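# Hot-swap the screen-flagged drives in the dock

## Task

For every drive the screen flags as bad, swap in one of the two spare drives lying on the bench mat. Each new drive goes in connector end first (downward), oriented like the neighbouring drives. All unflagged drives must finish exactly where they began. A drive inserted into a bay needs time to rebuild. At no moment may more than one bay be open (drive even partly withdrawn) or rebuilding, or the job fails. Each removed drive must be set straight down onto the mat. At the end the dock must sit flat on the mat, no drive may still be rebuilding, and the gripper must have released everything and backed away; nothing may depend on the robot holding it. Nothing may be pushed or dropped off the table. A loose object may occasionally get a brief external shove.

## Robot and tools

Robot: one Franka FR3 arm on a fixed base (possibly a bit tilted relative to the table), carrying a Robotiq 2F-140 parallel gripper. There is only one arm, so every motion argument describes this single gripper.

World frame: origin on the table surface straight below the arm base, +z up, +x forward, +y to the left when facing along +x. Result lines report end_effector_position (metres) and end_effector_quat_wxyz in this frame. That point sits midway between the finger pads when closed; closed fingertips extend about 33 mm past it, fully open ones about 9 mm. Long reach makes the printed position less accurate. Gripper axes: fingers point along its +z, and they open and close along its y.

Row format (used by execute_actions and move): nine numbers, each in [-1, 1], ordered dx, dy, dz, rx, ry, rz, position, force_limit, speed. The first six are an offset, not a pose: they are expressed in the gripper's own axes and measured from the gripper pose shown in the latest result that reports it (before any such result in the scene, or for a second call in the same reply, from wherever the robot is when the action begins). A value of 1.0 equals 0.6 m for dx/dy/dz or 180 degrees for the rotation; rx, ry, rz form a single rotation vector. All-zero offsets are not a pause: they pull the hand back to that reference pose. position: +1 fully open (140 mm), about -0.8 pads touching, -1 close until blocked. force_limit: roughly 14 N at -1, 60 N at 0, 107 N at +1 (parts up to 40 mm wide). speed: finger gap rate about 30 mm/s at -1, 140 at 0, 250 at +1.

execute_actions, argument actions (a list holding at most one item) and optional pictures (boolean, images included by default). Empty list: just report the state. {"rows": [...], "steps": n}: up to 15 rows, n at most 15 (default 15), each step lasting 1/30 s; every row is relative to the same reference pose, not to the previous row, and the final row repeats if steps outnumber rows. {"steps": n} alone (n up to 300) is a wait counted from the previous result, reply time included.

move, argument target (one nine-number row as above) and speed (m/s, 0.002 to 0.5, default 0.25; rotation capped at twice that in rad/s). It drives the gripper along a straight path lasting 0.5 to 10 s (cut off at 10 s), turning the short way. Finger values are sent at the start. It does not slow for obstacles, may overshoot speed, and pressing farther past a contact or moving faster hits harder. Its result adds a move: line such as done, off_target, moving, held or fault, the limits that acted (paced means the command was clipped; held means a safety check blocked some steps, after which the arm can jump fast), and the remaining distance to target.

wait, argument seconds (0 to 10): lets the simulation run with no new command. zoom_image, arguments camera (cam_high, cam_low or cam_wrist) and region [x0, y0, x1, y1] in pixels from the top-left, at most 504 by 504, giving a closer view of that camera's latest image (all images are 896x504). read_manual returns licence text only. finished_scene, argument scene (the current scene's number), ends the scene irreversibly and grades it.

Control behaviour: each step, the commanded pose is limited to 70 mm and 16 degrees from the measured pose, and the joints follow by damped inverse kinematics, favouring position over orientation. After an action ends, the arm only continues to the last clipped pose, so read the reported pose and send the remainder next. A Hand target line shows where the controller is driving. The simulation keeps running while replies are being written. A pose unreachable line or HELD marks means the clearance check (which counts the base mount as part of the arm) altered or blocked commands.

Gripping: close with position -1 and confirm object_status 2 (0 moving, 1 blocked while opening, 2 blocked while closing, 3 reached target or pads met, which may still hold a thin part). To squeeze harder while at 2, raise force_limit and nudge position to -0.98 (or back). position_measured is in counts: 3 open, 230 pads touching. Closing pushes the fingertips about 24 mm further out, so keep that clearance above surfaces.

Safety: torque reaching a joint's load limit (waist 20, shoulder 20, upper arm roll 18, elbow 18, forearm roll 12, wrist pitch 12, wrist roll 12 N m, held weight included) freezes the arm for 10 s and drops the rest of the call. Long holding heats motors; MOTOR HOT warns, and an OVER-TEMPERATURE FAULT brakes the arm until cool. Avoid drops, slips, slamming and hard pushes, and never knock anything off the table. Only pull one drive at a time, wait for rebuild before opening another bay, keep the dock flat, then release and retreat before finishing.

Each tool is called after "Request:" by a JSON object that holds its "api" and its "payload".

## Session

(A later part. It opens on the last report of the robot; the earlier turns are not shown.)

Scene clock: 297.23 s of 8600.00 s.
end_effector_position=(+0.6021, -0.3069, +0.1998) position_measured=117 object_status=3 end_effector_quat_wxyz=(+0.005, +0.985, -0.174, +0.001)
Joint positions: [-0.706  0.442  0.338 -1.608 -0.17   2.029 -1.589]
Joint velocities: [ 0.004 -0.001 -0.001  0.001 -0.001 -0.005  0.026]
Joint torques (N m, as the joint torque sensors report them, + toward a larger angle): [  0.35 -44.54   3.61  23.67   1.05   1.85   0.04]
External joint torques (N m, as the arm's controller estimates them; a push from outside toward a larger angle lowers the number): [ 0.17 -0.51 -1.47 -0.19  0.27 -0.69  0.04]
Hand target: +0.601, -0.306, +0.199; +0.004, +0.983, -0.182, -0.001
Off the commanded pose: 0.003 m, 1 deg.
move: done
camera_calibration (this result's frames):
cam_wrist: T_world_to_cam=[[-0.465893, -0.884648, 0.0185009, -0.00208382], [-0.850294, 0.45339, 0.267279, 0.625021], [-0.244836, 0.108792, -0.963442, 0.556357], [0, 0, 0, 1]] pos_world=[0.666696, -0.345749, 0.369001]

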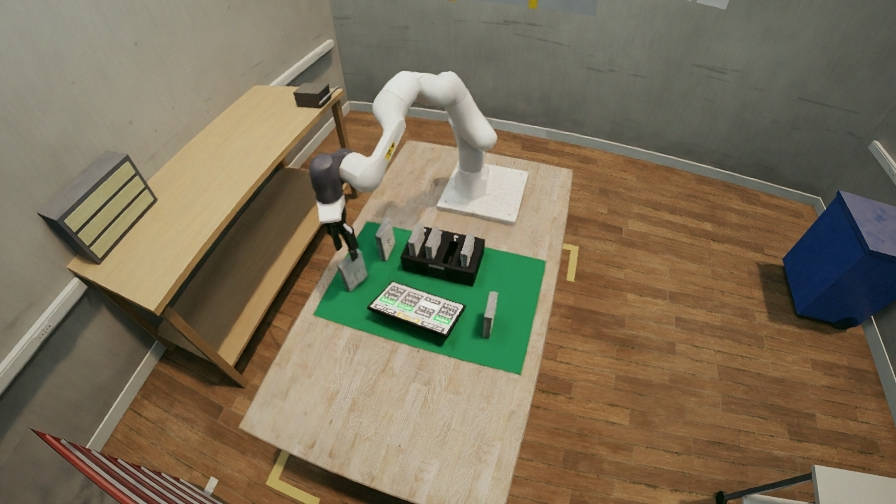

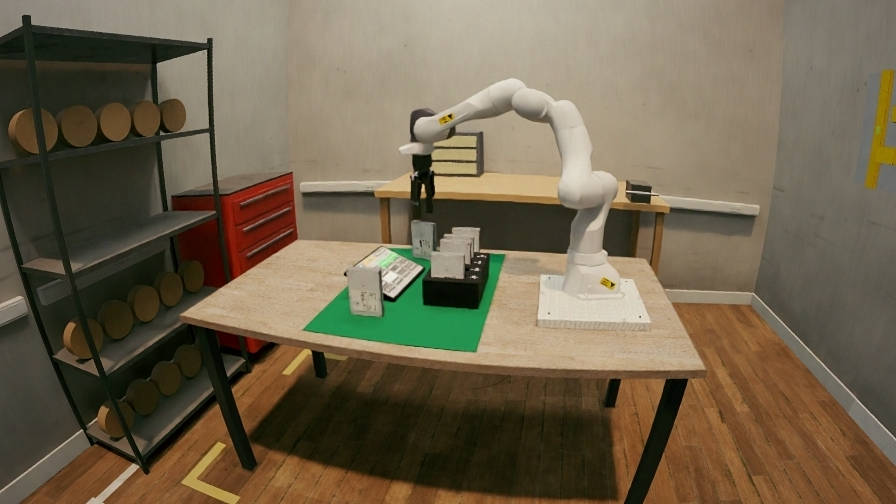

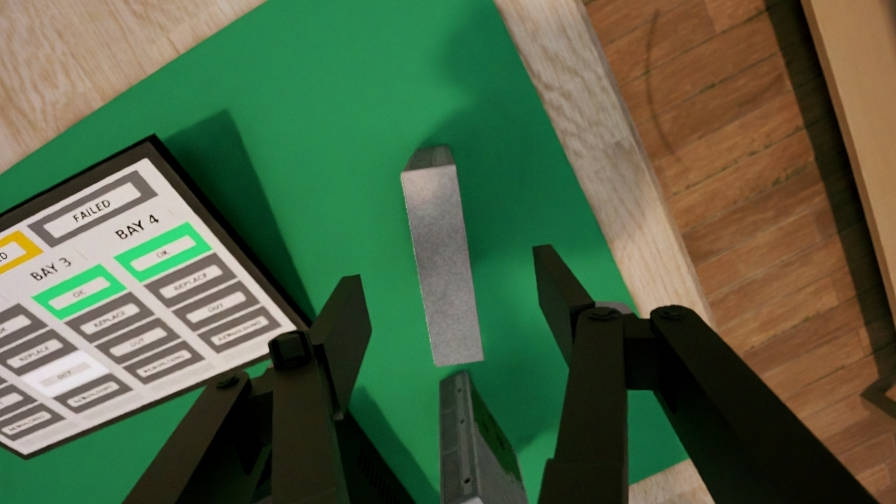

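Request:
{"api": "move", "payload": {"target": [-0.008,-0.003,0.111,0.003,0,0,0.1,0,0], "speed": 0.08}}

Scene clock: 300.87 s of 8600.00 s.
end_effector_position=(+0.5969, -0.3025, +0.1328) position_measured=117 object_status=3 end_effector_quat_wxyz=(-0.001, +0.985, -0.173, -0.000)
Joint positions: [-0.706  0.499  0.326 -1.698 -0.184  2.168 -1.58 ]
Joint velocities: [-0.     0.    -0.002 -0.    -0.     0.011 -0.001]
Joint torques (N m, as the joint torque sensors report them, + toward a larger angle): [ -1.06 -47.02   4.29  22.08   0.     3.16  -0.06]
External joint torques (N m, as the arm's controller estimates them; a push from outside toward a larger angle lowers the number): [-1.03 -2.38 -1.11 -0.81 -0.73  0.64 -0.06]
Hand target: +0.597, -0.305, +0.133; +0.001, +0.985, -0.175, +0.002
Off the commanded pose: 0.002 m, 0 deg.
move: done
camera_calibration (this result's frames):
cam_wrist: T_world_to_cam=[[-0.464307, -0.885644, 0.00732927, 0.000848173], [-0.850824, 0.44832, 0.274059, 0.63432], [-0.246004, 0.121012, -0.961685, 0.494226], [0, 0, 0, 1]] pos_world=[0.66167, -0.343434, 0.301443]

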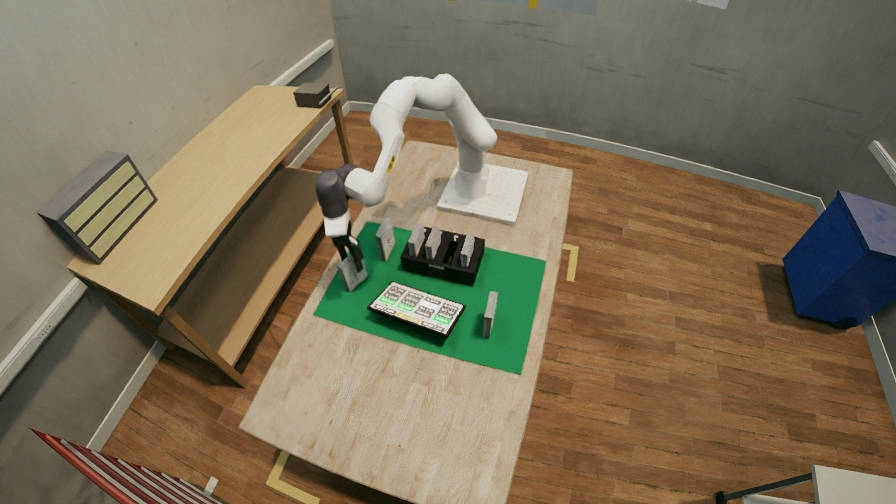

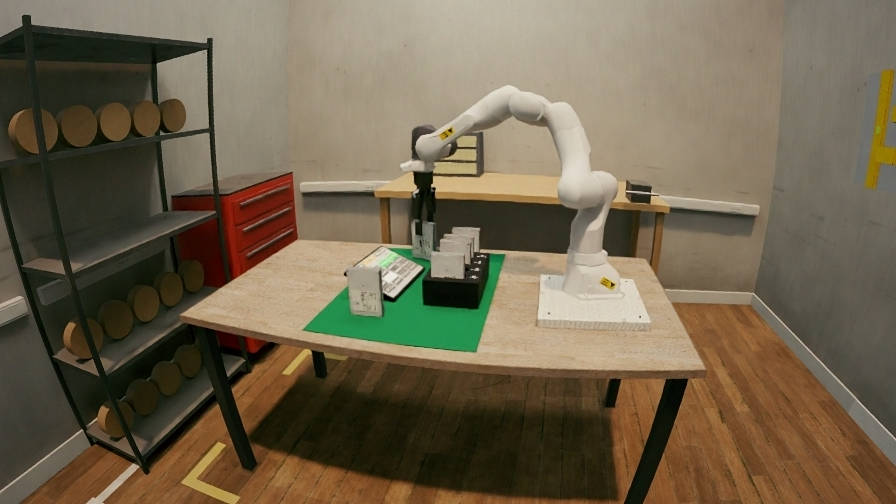

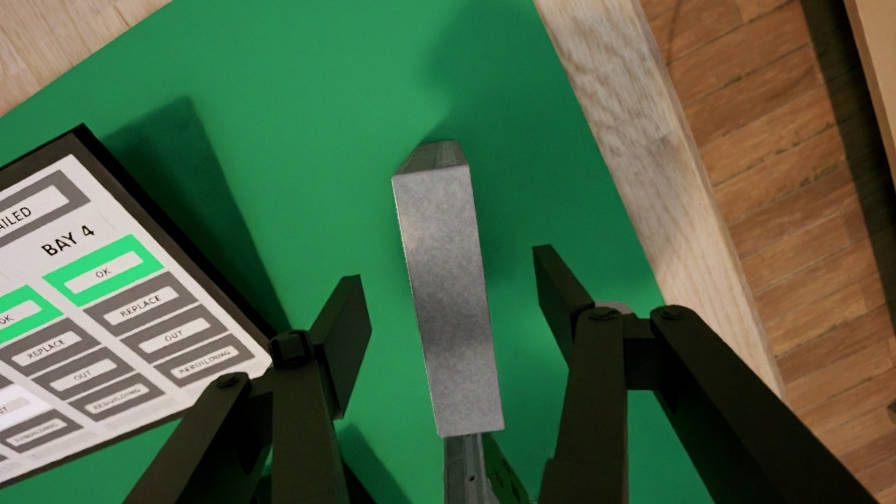

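Request:
{"api": "move", "payload": {"target": [0,0,0,0,0,0,-1,0.8,-0.3]}}

Request:
{"api": "move", "payload": {"target": [0,0,-0.345,0,0,0,-1,0.8,0], "speed": 0.15}}

Request:
{"api": "move", "payload": {"target": [-0.453,-0.42,-0.01,0,0.008,-0.111,-1,0.8,0], "speed": 0.2}}

Scene clock: 306.33 s of 8600.00 s.
end_effector_position=(+0.5974, -0.3030, +0.1331) position_measured=197 object_status=2 end_effector_quat_wxyz=(-0.001, +0.985, -0.173, +0.000)
Joint positions: [-0.706  0.499  0.325 -1.698 -0.184  2.17  -1.58 ]
Joint velocities: [ 0.    -0.002 -0.001  0.001  0.    -0.    -0.   ]
Joint torques (N m, as the joint torque sensors report them, + toward a larger angle): [ -0.79 -46.29   5.61  21.27   0.75   2.27  -0.26]
External joint torques (N m, as the arm's controller estimates them; a push from outside toward a larger angle lowers the number): [-0.69 -1.65  0.28 -1.67  0.03 -0.26 -0.26]
Hand target: +0.597, -0.303, +0.133; -0.001, +0.985, -0.173, -0.000
Off the commanded pose: 0.001 m, 0 deg.
move: done
camera_calibration (this result's frames):
cam_wrist: T_world_to_cam=[[-0.464597, -0.885492, 0.00731766, 0.000897391], [-0.851176, 0.448841, 0.272104, 0.635471], [-0.24423, 0.12019, -0.96224, 0.493503], [0, 0, 0, 1]] pos_world=[0.661843, -0.343745, 0.301948]

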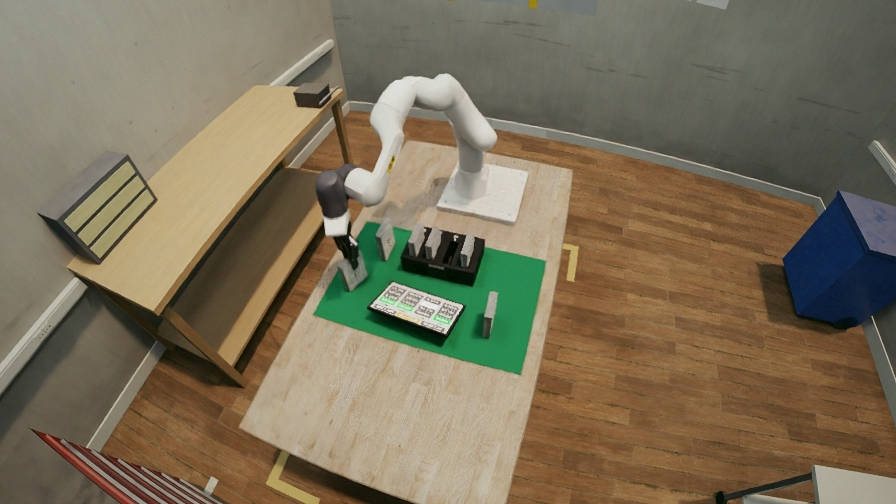

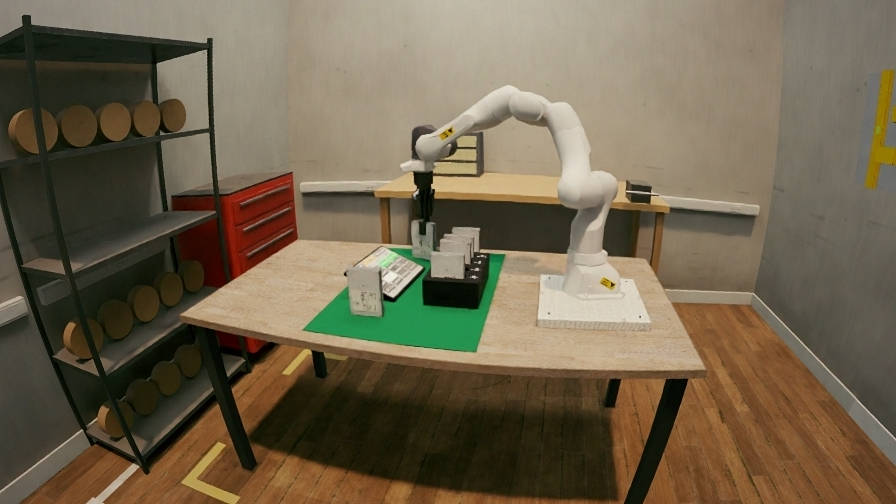

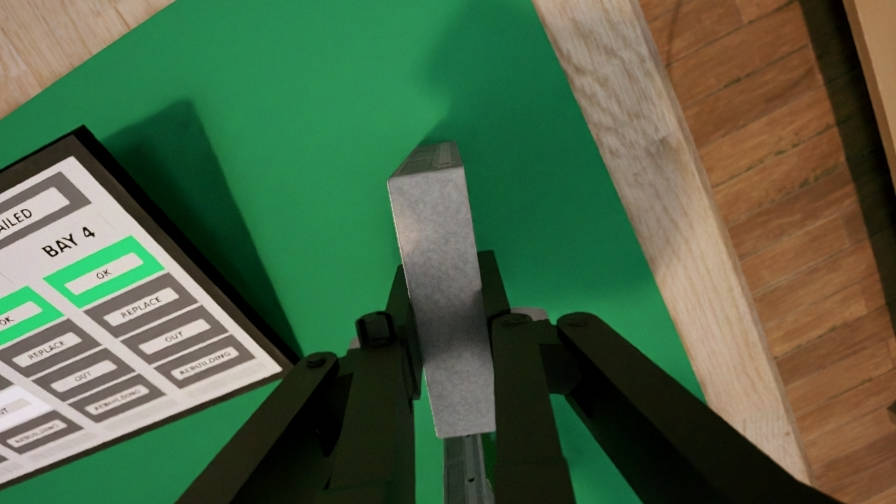

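Scene clock: 308.40 s of 8600.00 s.
end_effector_position=(+0.5978, -0.3027, +0.3346) position_measured=197 object_status=2 end_effector_quat_wxyz=(-0.003, +0.984, -0.176, -0.003)
Joint positions: [-0.703  0.389  0.358 -1.338 -0.13   1.698 -1.615]
Joint velocities: [-0.    -0.     0.002  0.003  0.    -0.011 -0.002]
Joint torques (N m, as the joint torque sensors report them, + toward a larger angle): [  1.15 -47.39   6.57  25.86   1.     2.38  -0.63]
External joint torques (N m, as the arm's controller estimates them; a push from outside toward a larger angle lowers the number): [ 1.08 -4.68  2.25  1.77  0.11 -0.14 -0.63]
Hand target: +0.600, -0.301, +0.340; -0.003, +0.985, -0.170, +0.001
Off the commanded pose: 0.006 m, 0 deg.
move: off_target
camera_calibration (this result's frames):
cam_wrist: T_world_to_cam=[[-0.468349, -0.88353, 0.00489907, 0.00348696], [-0.847807, 0.45096, 0.279032, 0.577172], [-0.248742, 0.126531, -0.960269, 0.691386], [0, 0, 0, 1]] pos_world=[0.662941, -0.344682, 0.502851]

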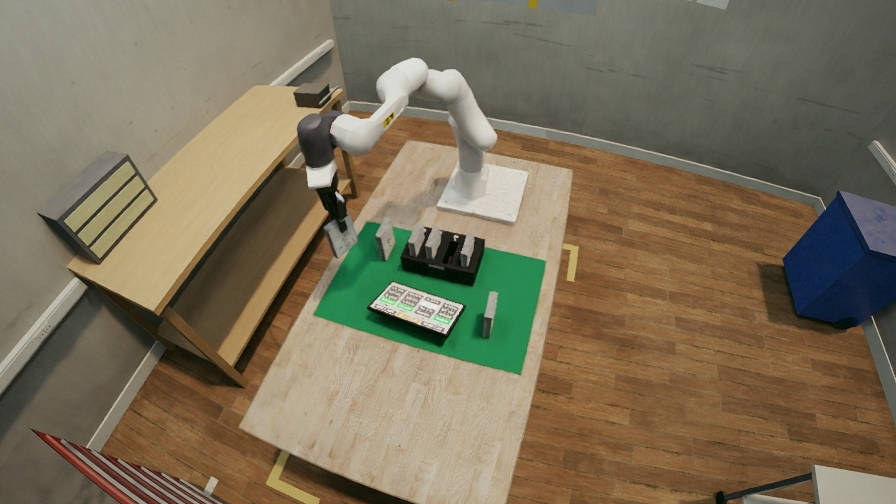

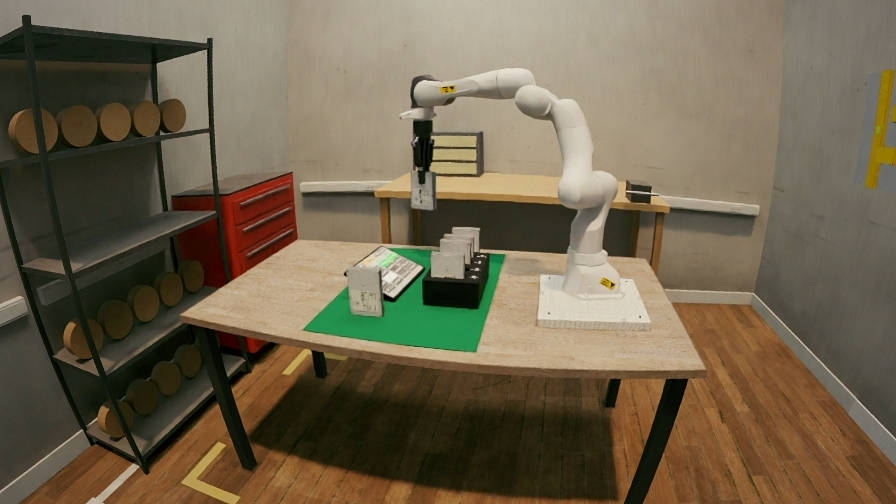

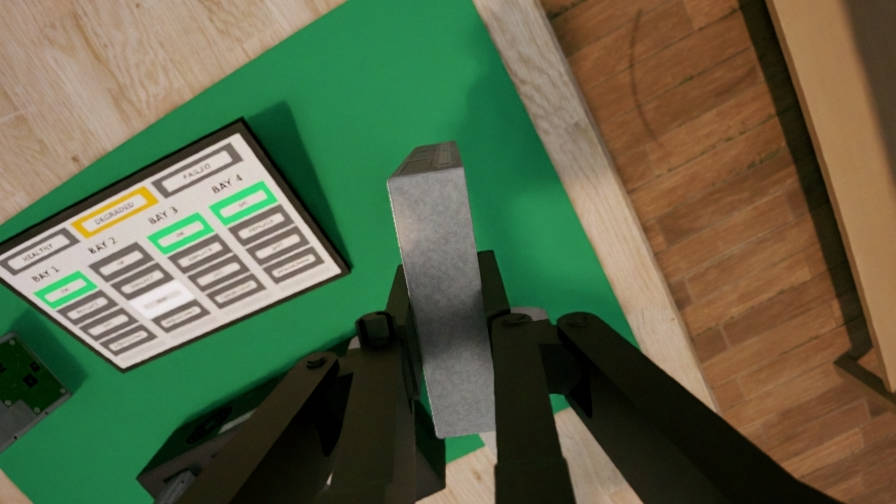

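Scene clock: 310.77 s of 8600.00 s.
end_effector_position=(+0.4322, +0.0296, +0.3414) position_measured=197 object_status=2 end_effector_quat_wxyz=(-0.005, +1.000, -0.002, +0.008)
Joint positions: [-0.474 -0.482  0.488 -2.257  0.236  1.834 -1.705]
Joint velocities: [ 0.001  0.001  0.    -0.001  0.003 -0.002 -0.001]
Joint torques (N m, as the joint torque sensors report them, + toward a larger angle): [ -0.18 -14.93  -8.07  25.04   1.76   2.4   -0.22]
External joint torques (N m, as the arm's controller estimates them; a push from outside toward a larger angle lowers the number): [-0.26 -2.94 -1.26  1.06  0.88 -0.16 -0.22]
Hand target: +0.433, +0.031, +0.344; -0.006, +1.000, -0.003, +0.011
Off the commanded pose: 0.004 m, 0 deg.
move: off_target
camera_calibration (this result's frames):
cam_wrist: T_world_to_cam=[[-0.137706, -0.990472, -0.00161903, 0.0819898], [-0.956804, 0.132602, 0.258733, 0.348476], [-0.256053, 0.0371781, -0.965947, 0.622424], [0, 0, 0, 1]] pos_world=[0.504088, 0.0118595, 0.511199]

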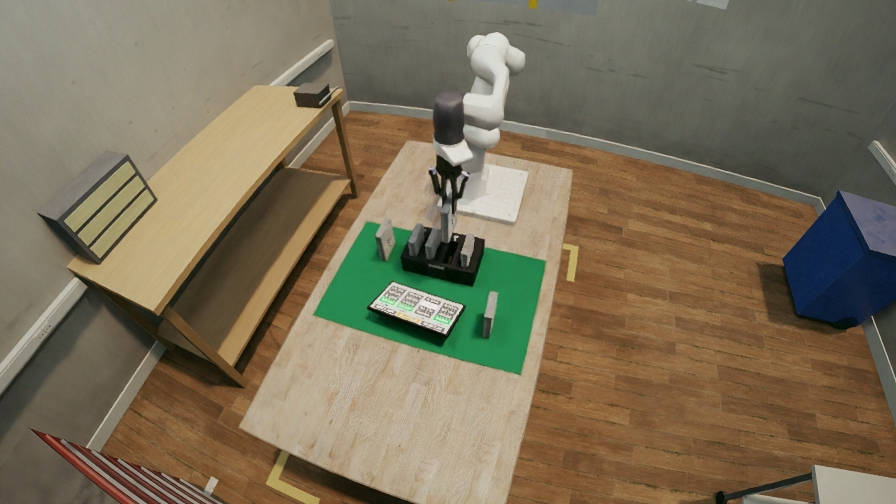

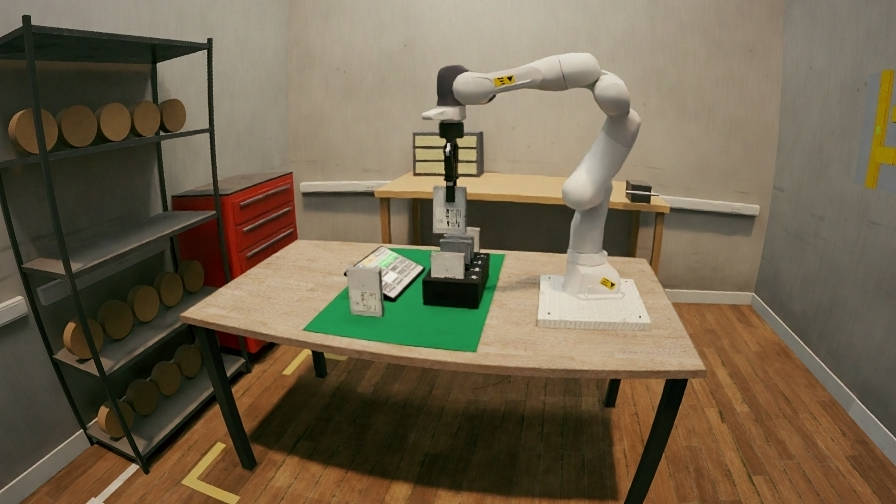

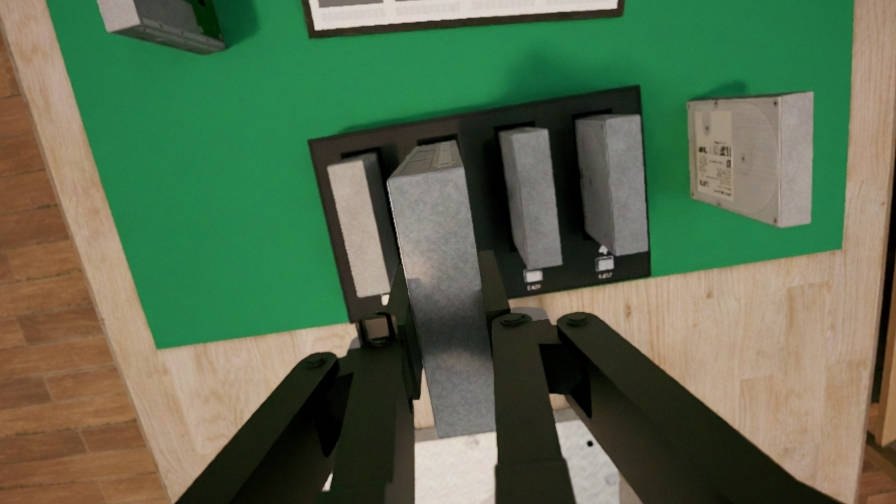

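Bottom reaches dock top at z≈0.22; go to 0.232.

Request:
{"api": "move", "payload": {"target": [0,0.003,0.175,-0.004,-0.002,-0.002,-1,0.8,0], "speed": 0.08}}

Request:
{"api": "zoom_image", "payload": {"camera": "cam_wrist", "region": [300,80,600,250]}}

Scene clock: 316.53 s of 8600.00 s.
end_effector_position=(+0.4284, +0.0271, +0.2337) position_measured=197 object_status=2 end_effector_quat_wxyz=(+0.001, +1.000, +0.003, -0.002)
Joint positions: [-0.478 -0.4    0.556 -2.463  0.237  2.103 -1.701]
Joint velocities: [-0.    -0.     0.001 -0.     0.001  0.011  0.001]
Joint torques (N m, as the joint torque sensors report them, + toward a larger angle): [ -1.99 -14.79  -5.57  24.41   0.43   3.66   0.13]
External joint torques (N m, as the arm's controller estimates them; a push from outside toward a larger angle lowers the number): [-2.07 -1.2   0.33  1.2  -0.33  1.16  0.13]
Hand target: +0.433, +0.026, +0.236; +0.003, +1.000, -0.001, +0.004
Off the commanded pose: 0.006 m, 1 deg.
move: off_target
camera_calibration (this result's frames):
cam_wrist: T_world_to_cam=[[-0.129058, -0.991565, 0.0119371, 0.0719513], [-0.952581, 0.127311, 0.276373, 0.367277], [-0.275562, 0.0242971, -0.960976, 0.525017], [0, 0, 0, 1]] pos_world=[0.503822, 0.0118296, 0.402164]

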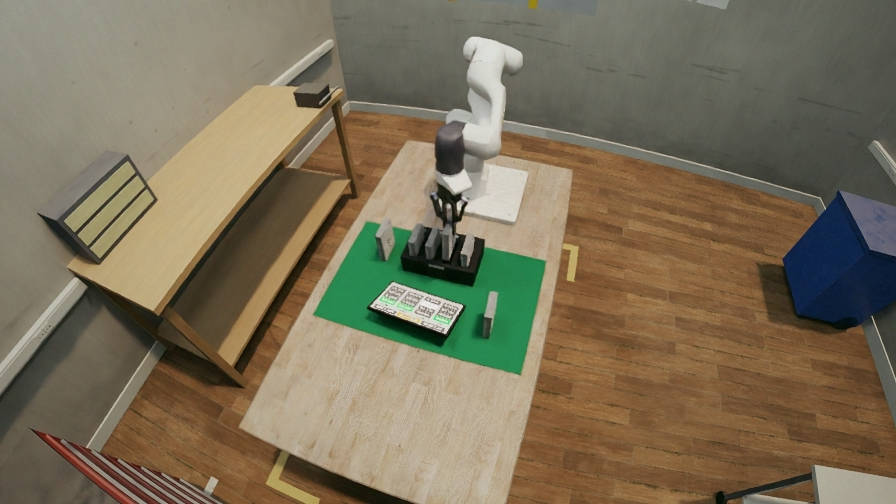

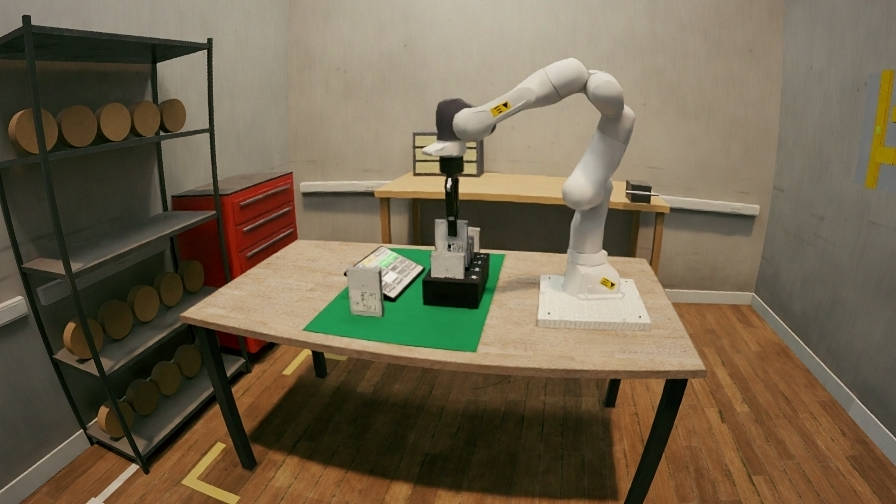

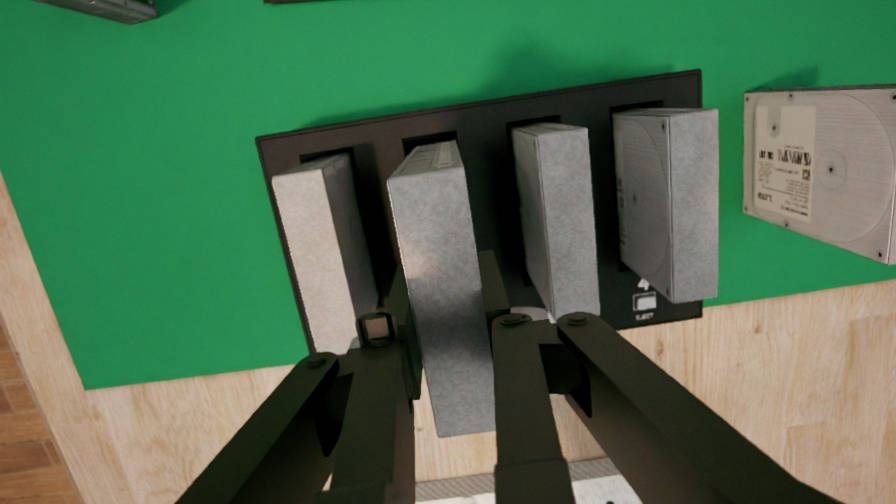

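Region (300, 80, 600, 250) of cam_wrist's 896x504 image, scaled by 1.680, with more detail than that image has; it fills the top 286 rows of this view, and the rest is white.

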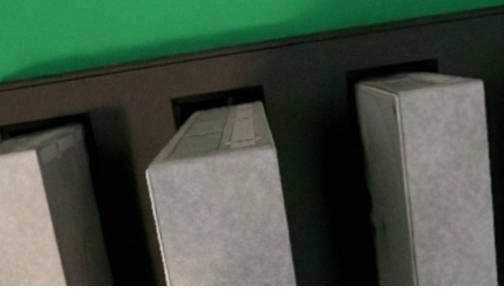

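Shift +Y ~3 mm.

Request:
{"api": "move", "payload": {"target": [0.009,-0.006,0.005,0,0.004,0,-1,0.8,0], "speed": 0.02}}

Request:
{"api": "zoom_image", "payload": {"camera": "cam_wrist", "region": [300,80,600,250]}}

Scene clock: 319.93 s of 8600.00 s.
end_effector_position=(+0.4294, +0.0297, +0.2282) position_measured=197 object_status=2 end_effector_quat_wxyz=(+0.000, +1.000, +0.005, -0.003)
Joint positions: [-0.478 -0.389  0.565 -2.468  0.237  2.118 -1.7  ]
Joint velocities: [-0.     0.001  0.003 -0.    -0.     0.011  0.002]
Joint torques (N m, as the joint torque sensors report them, + toward a larger angle): [ -0.75 -14.8   -5.76  23.85   1.23   3.59   0.05]
External joint torques (N m, as the arm's controller estimates them; a push from outside toward a larger angle lowers the number): [-0.75 -0.97  0.14  0.68  0.48  1.08  0.05]
Hand target: +0.434, +0.031, +0.231; +0.001, +1.000, +0.002, +0.004
Off the commanded pose: 0.005 m, 1 deg.
move: off_target
camera_calibration (this result's frames):
cam_wrist: T_world_to_cam=[[-0.123283, -0.992308, 0.0112542, 0.072499], [-0.953138, 0.121558, 0.277042, 0.369728], [-0.276279, 0.0234278, -0.960792, 0.520272], [0, 0, 0, 1]] pos_world=[0.50508, 0.014809, 0.396627]

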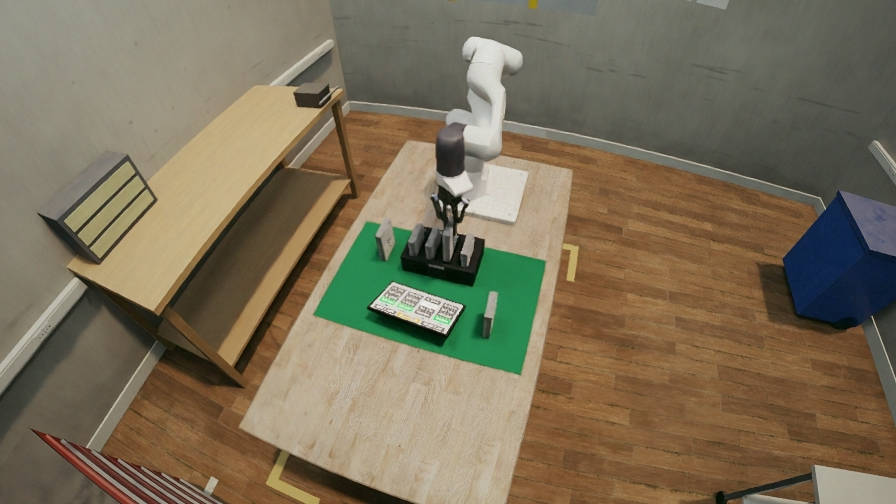

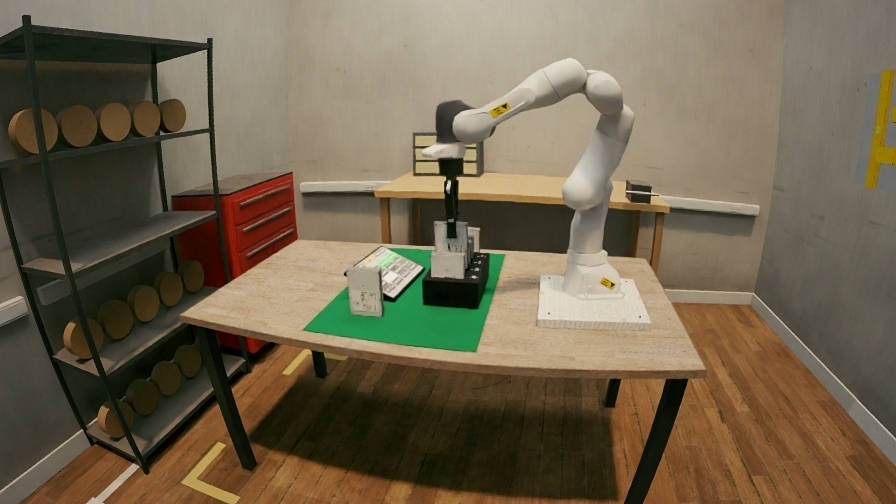

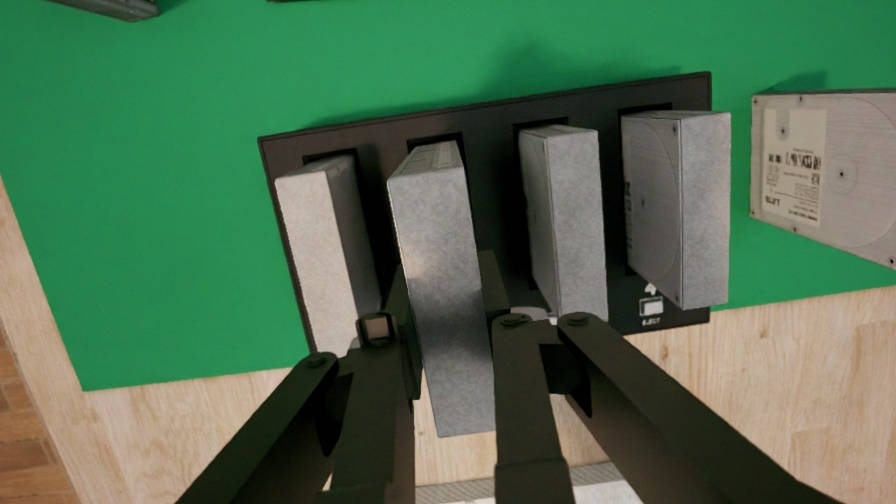

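Region (300, 80, 600, 250) of cam_wrist's 896x504 image, scaled by 1.680, with more detail than that image has; it fills the top 286 rows of this view, and the rest is white.

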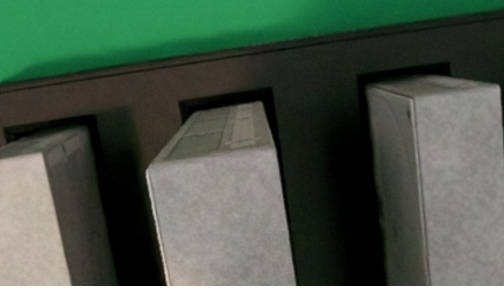

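Request:
{"api": "move", "payload": {"target": [0.007,0,0.1,0,0.004,0,-1,0.8,0], "speed": 0.025}}

Scene clock: 324.43 s of 8600.00 s.
end_effector_position=(+0.4280, +0.0288, +0.1657) position_measured=197 object_status=2 end_effector_quat_wxyz=(-0.001, +1.000, +0.006, -0.003)
Joint positions: [-0.5   -0.288  0.614 -2.557  0.222  2.302 -1.684]
Joint velocities: [-0.001  0.001  0.004 -0.002 -0.001  0.014  0.004]
Joint torques (N m, as the joint torque sensors report them, + toward a larger angle): [ -1.56 -16.85  -3.55  22.5   -0.27   3.75  -0.08]
External joint torques (N m, as the arm's controller estimates them; a push from outside toward a larger angle lowers the number): [-1.63 -1.46  0.92  0.64 -0.93  1.25 -0.08]
Hand target: +0.433, +0.028, +0.168; +0.001, +1.000, +0.004, +0.003
Off the commanded pose: 0.006 m, 1 deg.
move: off_target
camera_calibration (this result's frames):
cam_wrist: T_world_to_cam=[[-0.12118, -0.992592, 0.00876229, 0.0715738], [-0.953001, 0.118807, 0.278699, 0.385551], [-0.277675, 0.0254223, -0.960339, 0.460365], [0, 0, 0, 1]] pos_world=[0.503936, 0.0135339, 0.334027]

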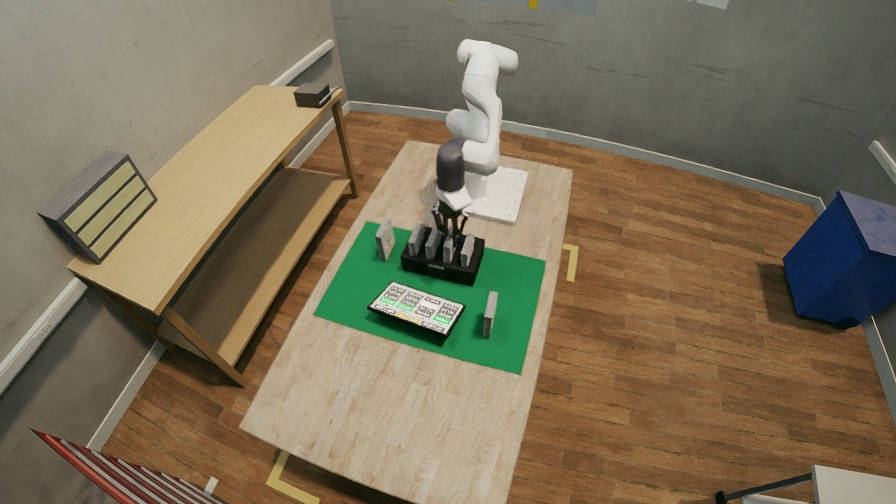

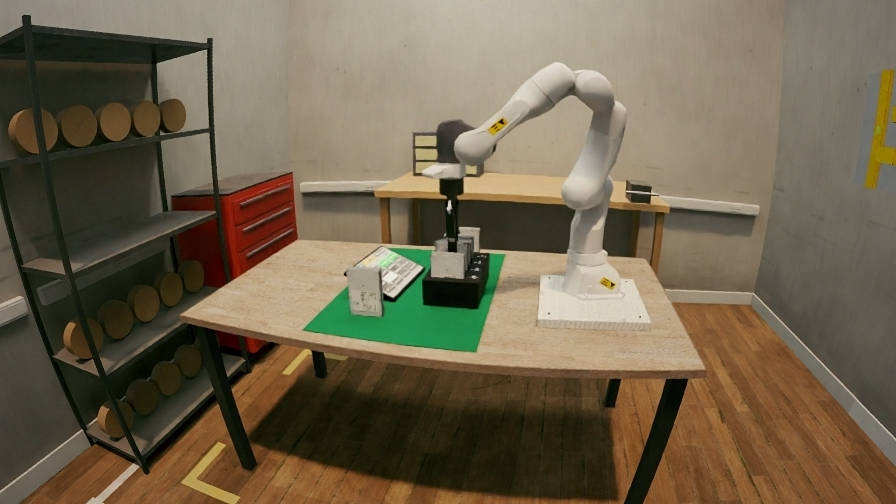

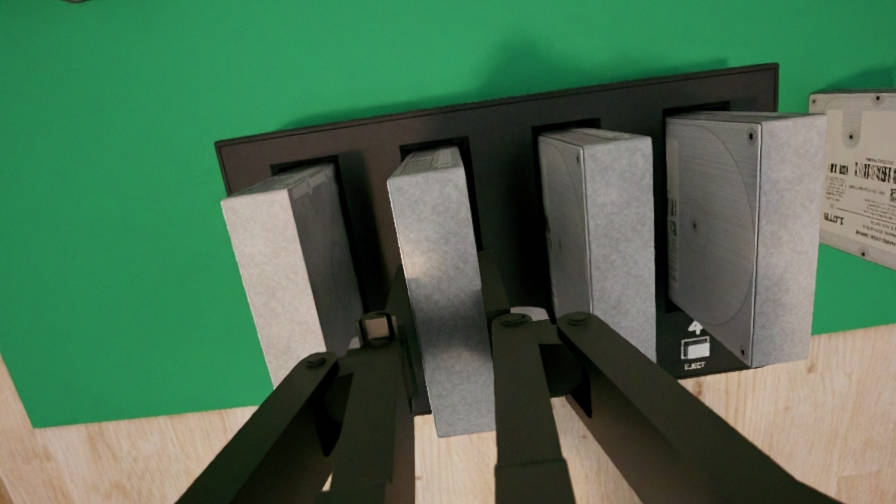

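Request:
{"api": "move", "payload": {"target": [0,0.002,0.04,0,0,0,-1,0.8,0], "speed": 0.015}}

Scene clock: 329.37 s of 8600.00 s.
end_effector_position=(+0.4276, +0.0281, +0.1475) position_measured=197 object_status=2 end_effector_quat_wxyz=(-0.001, +1.000, +0.007, -0.004)
Joint positions: [-0.509 -0.248  0.628 -2.577  0.207  2.358 -1.673]
Joint velocities: [-0.    -0.001  0.002  0.     0.001 -0.     0.005]
Joint torques (N m, as the joint torque sensors report them, + toward a larger angle): [-3.44 -9.75 -1.96 15.85 -0.94  5.43 -0.13]
External joint torques (N m, as the arm's controller estimates them; a push from outside toward a larger angle lowers the number): [-3.5   6.17  1.96 -5.5  -1.47  2.91 -0.14]
Hand target: +0.427, +0.027, +0.142; -0.001, +1.000, +0.006, -0.003
Off the commanded pose: 0.006 m, 0 deg.
move: off_target
camera_calibration (this result's frames):
cam_wrist: T_world_to_cam=[[-0.120368, -0.99269, 0.00888395, 0.0706721], [-0.952748, 0.11803, 0.279894, 0.390072], [-0.278897, 0.0252263, -0.95999, 0.443268], [0, 0, 0, 1]] pos_world=[0.503773, 0.0129332, 0.315726]

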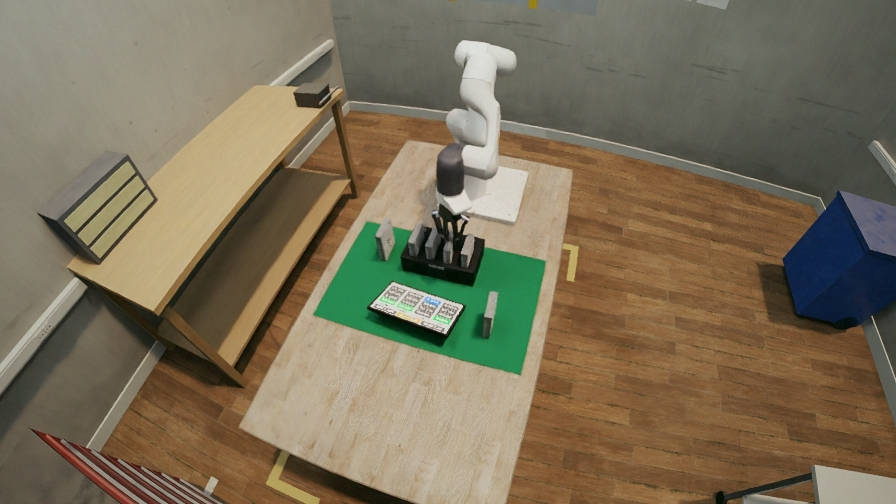

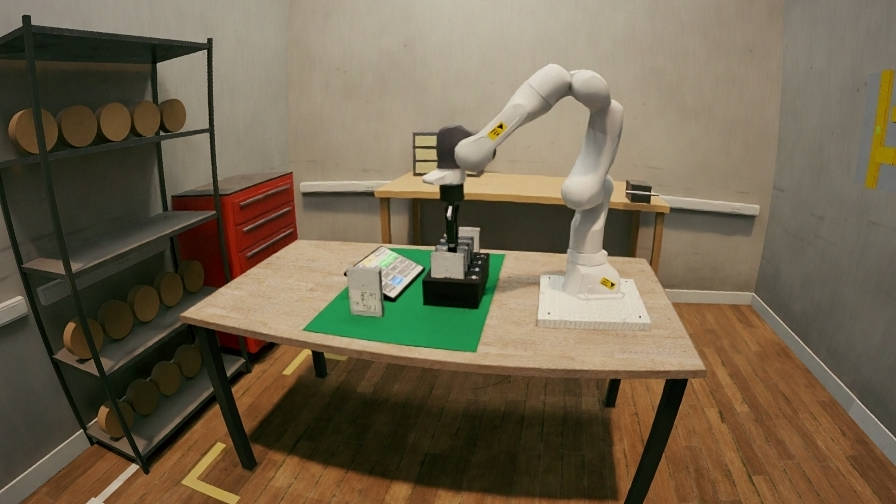

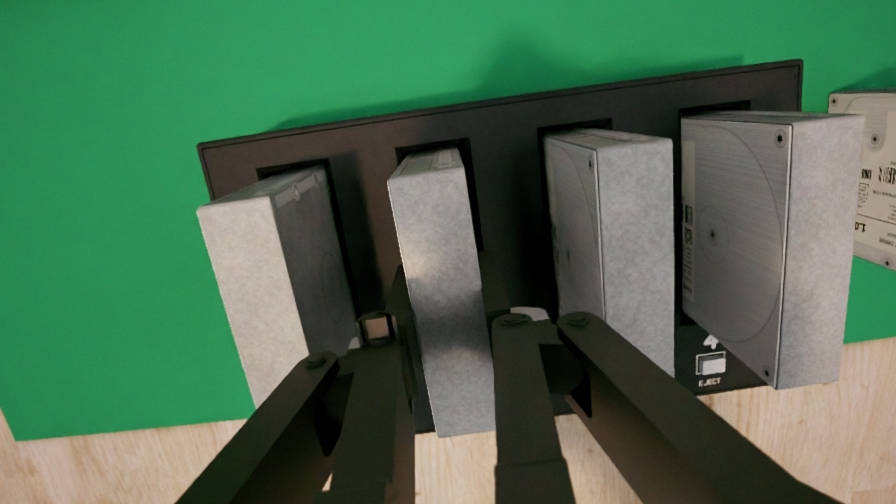

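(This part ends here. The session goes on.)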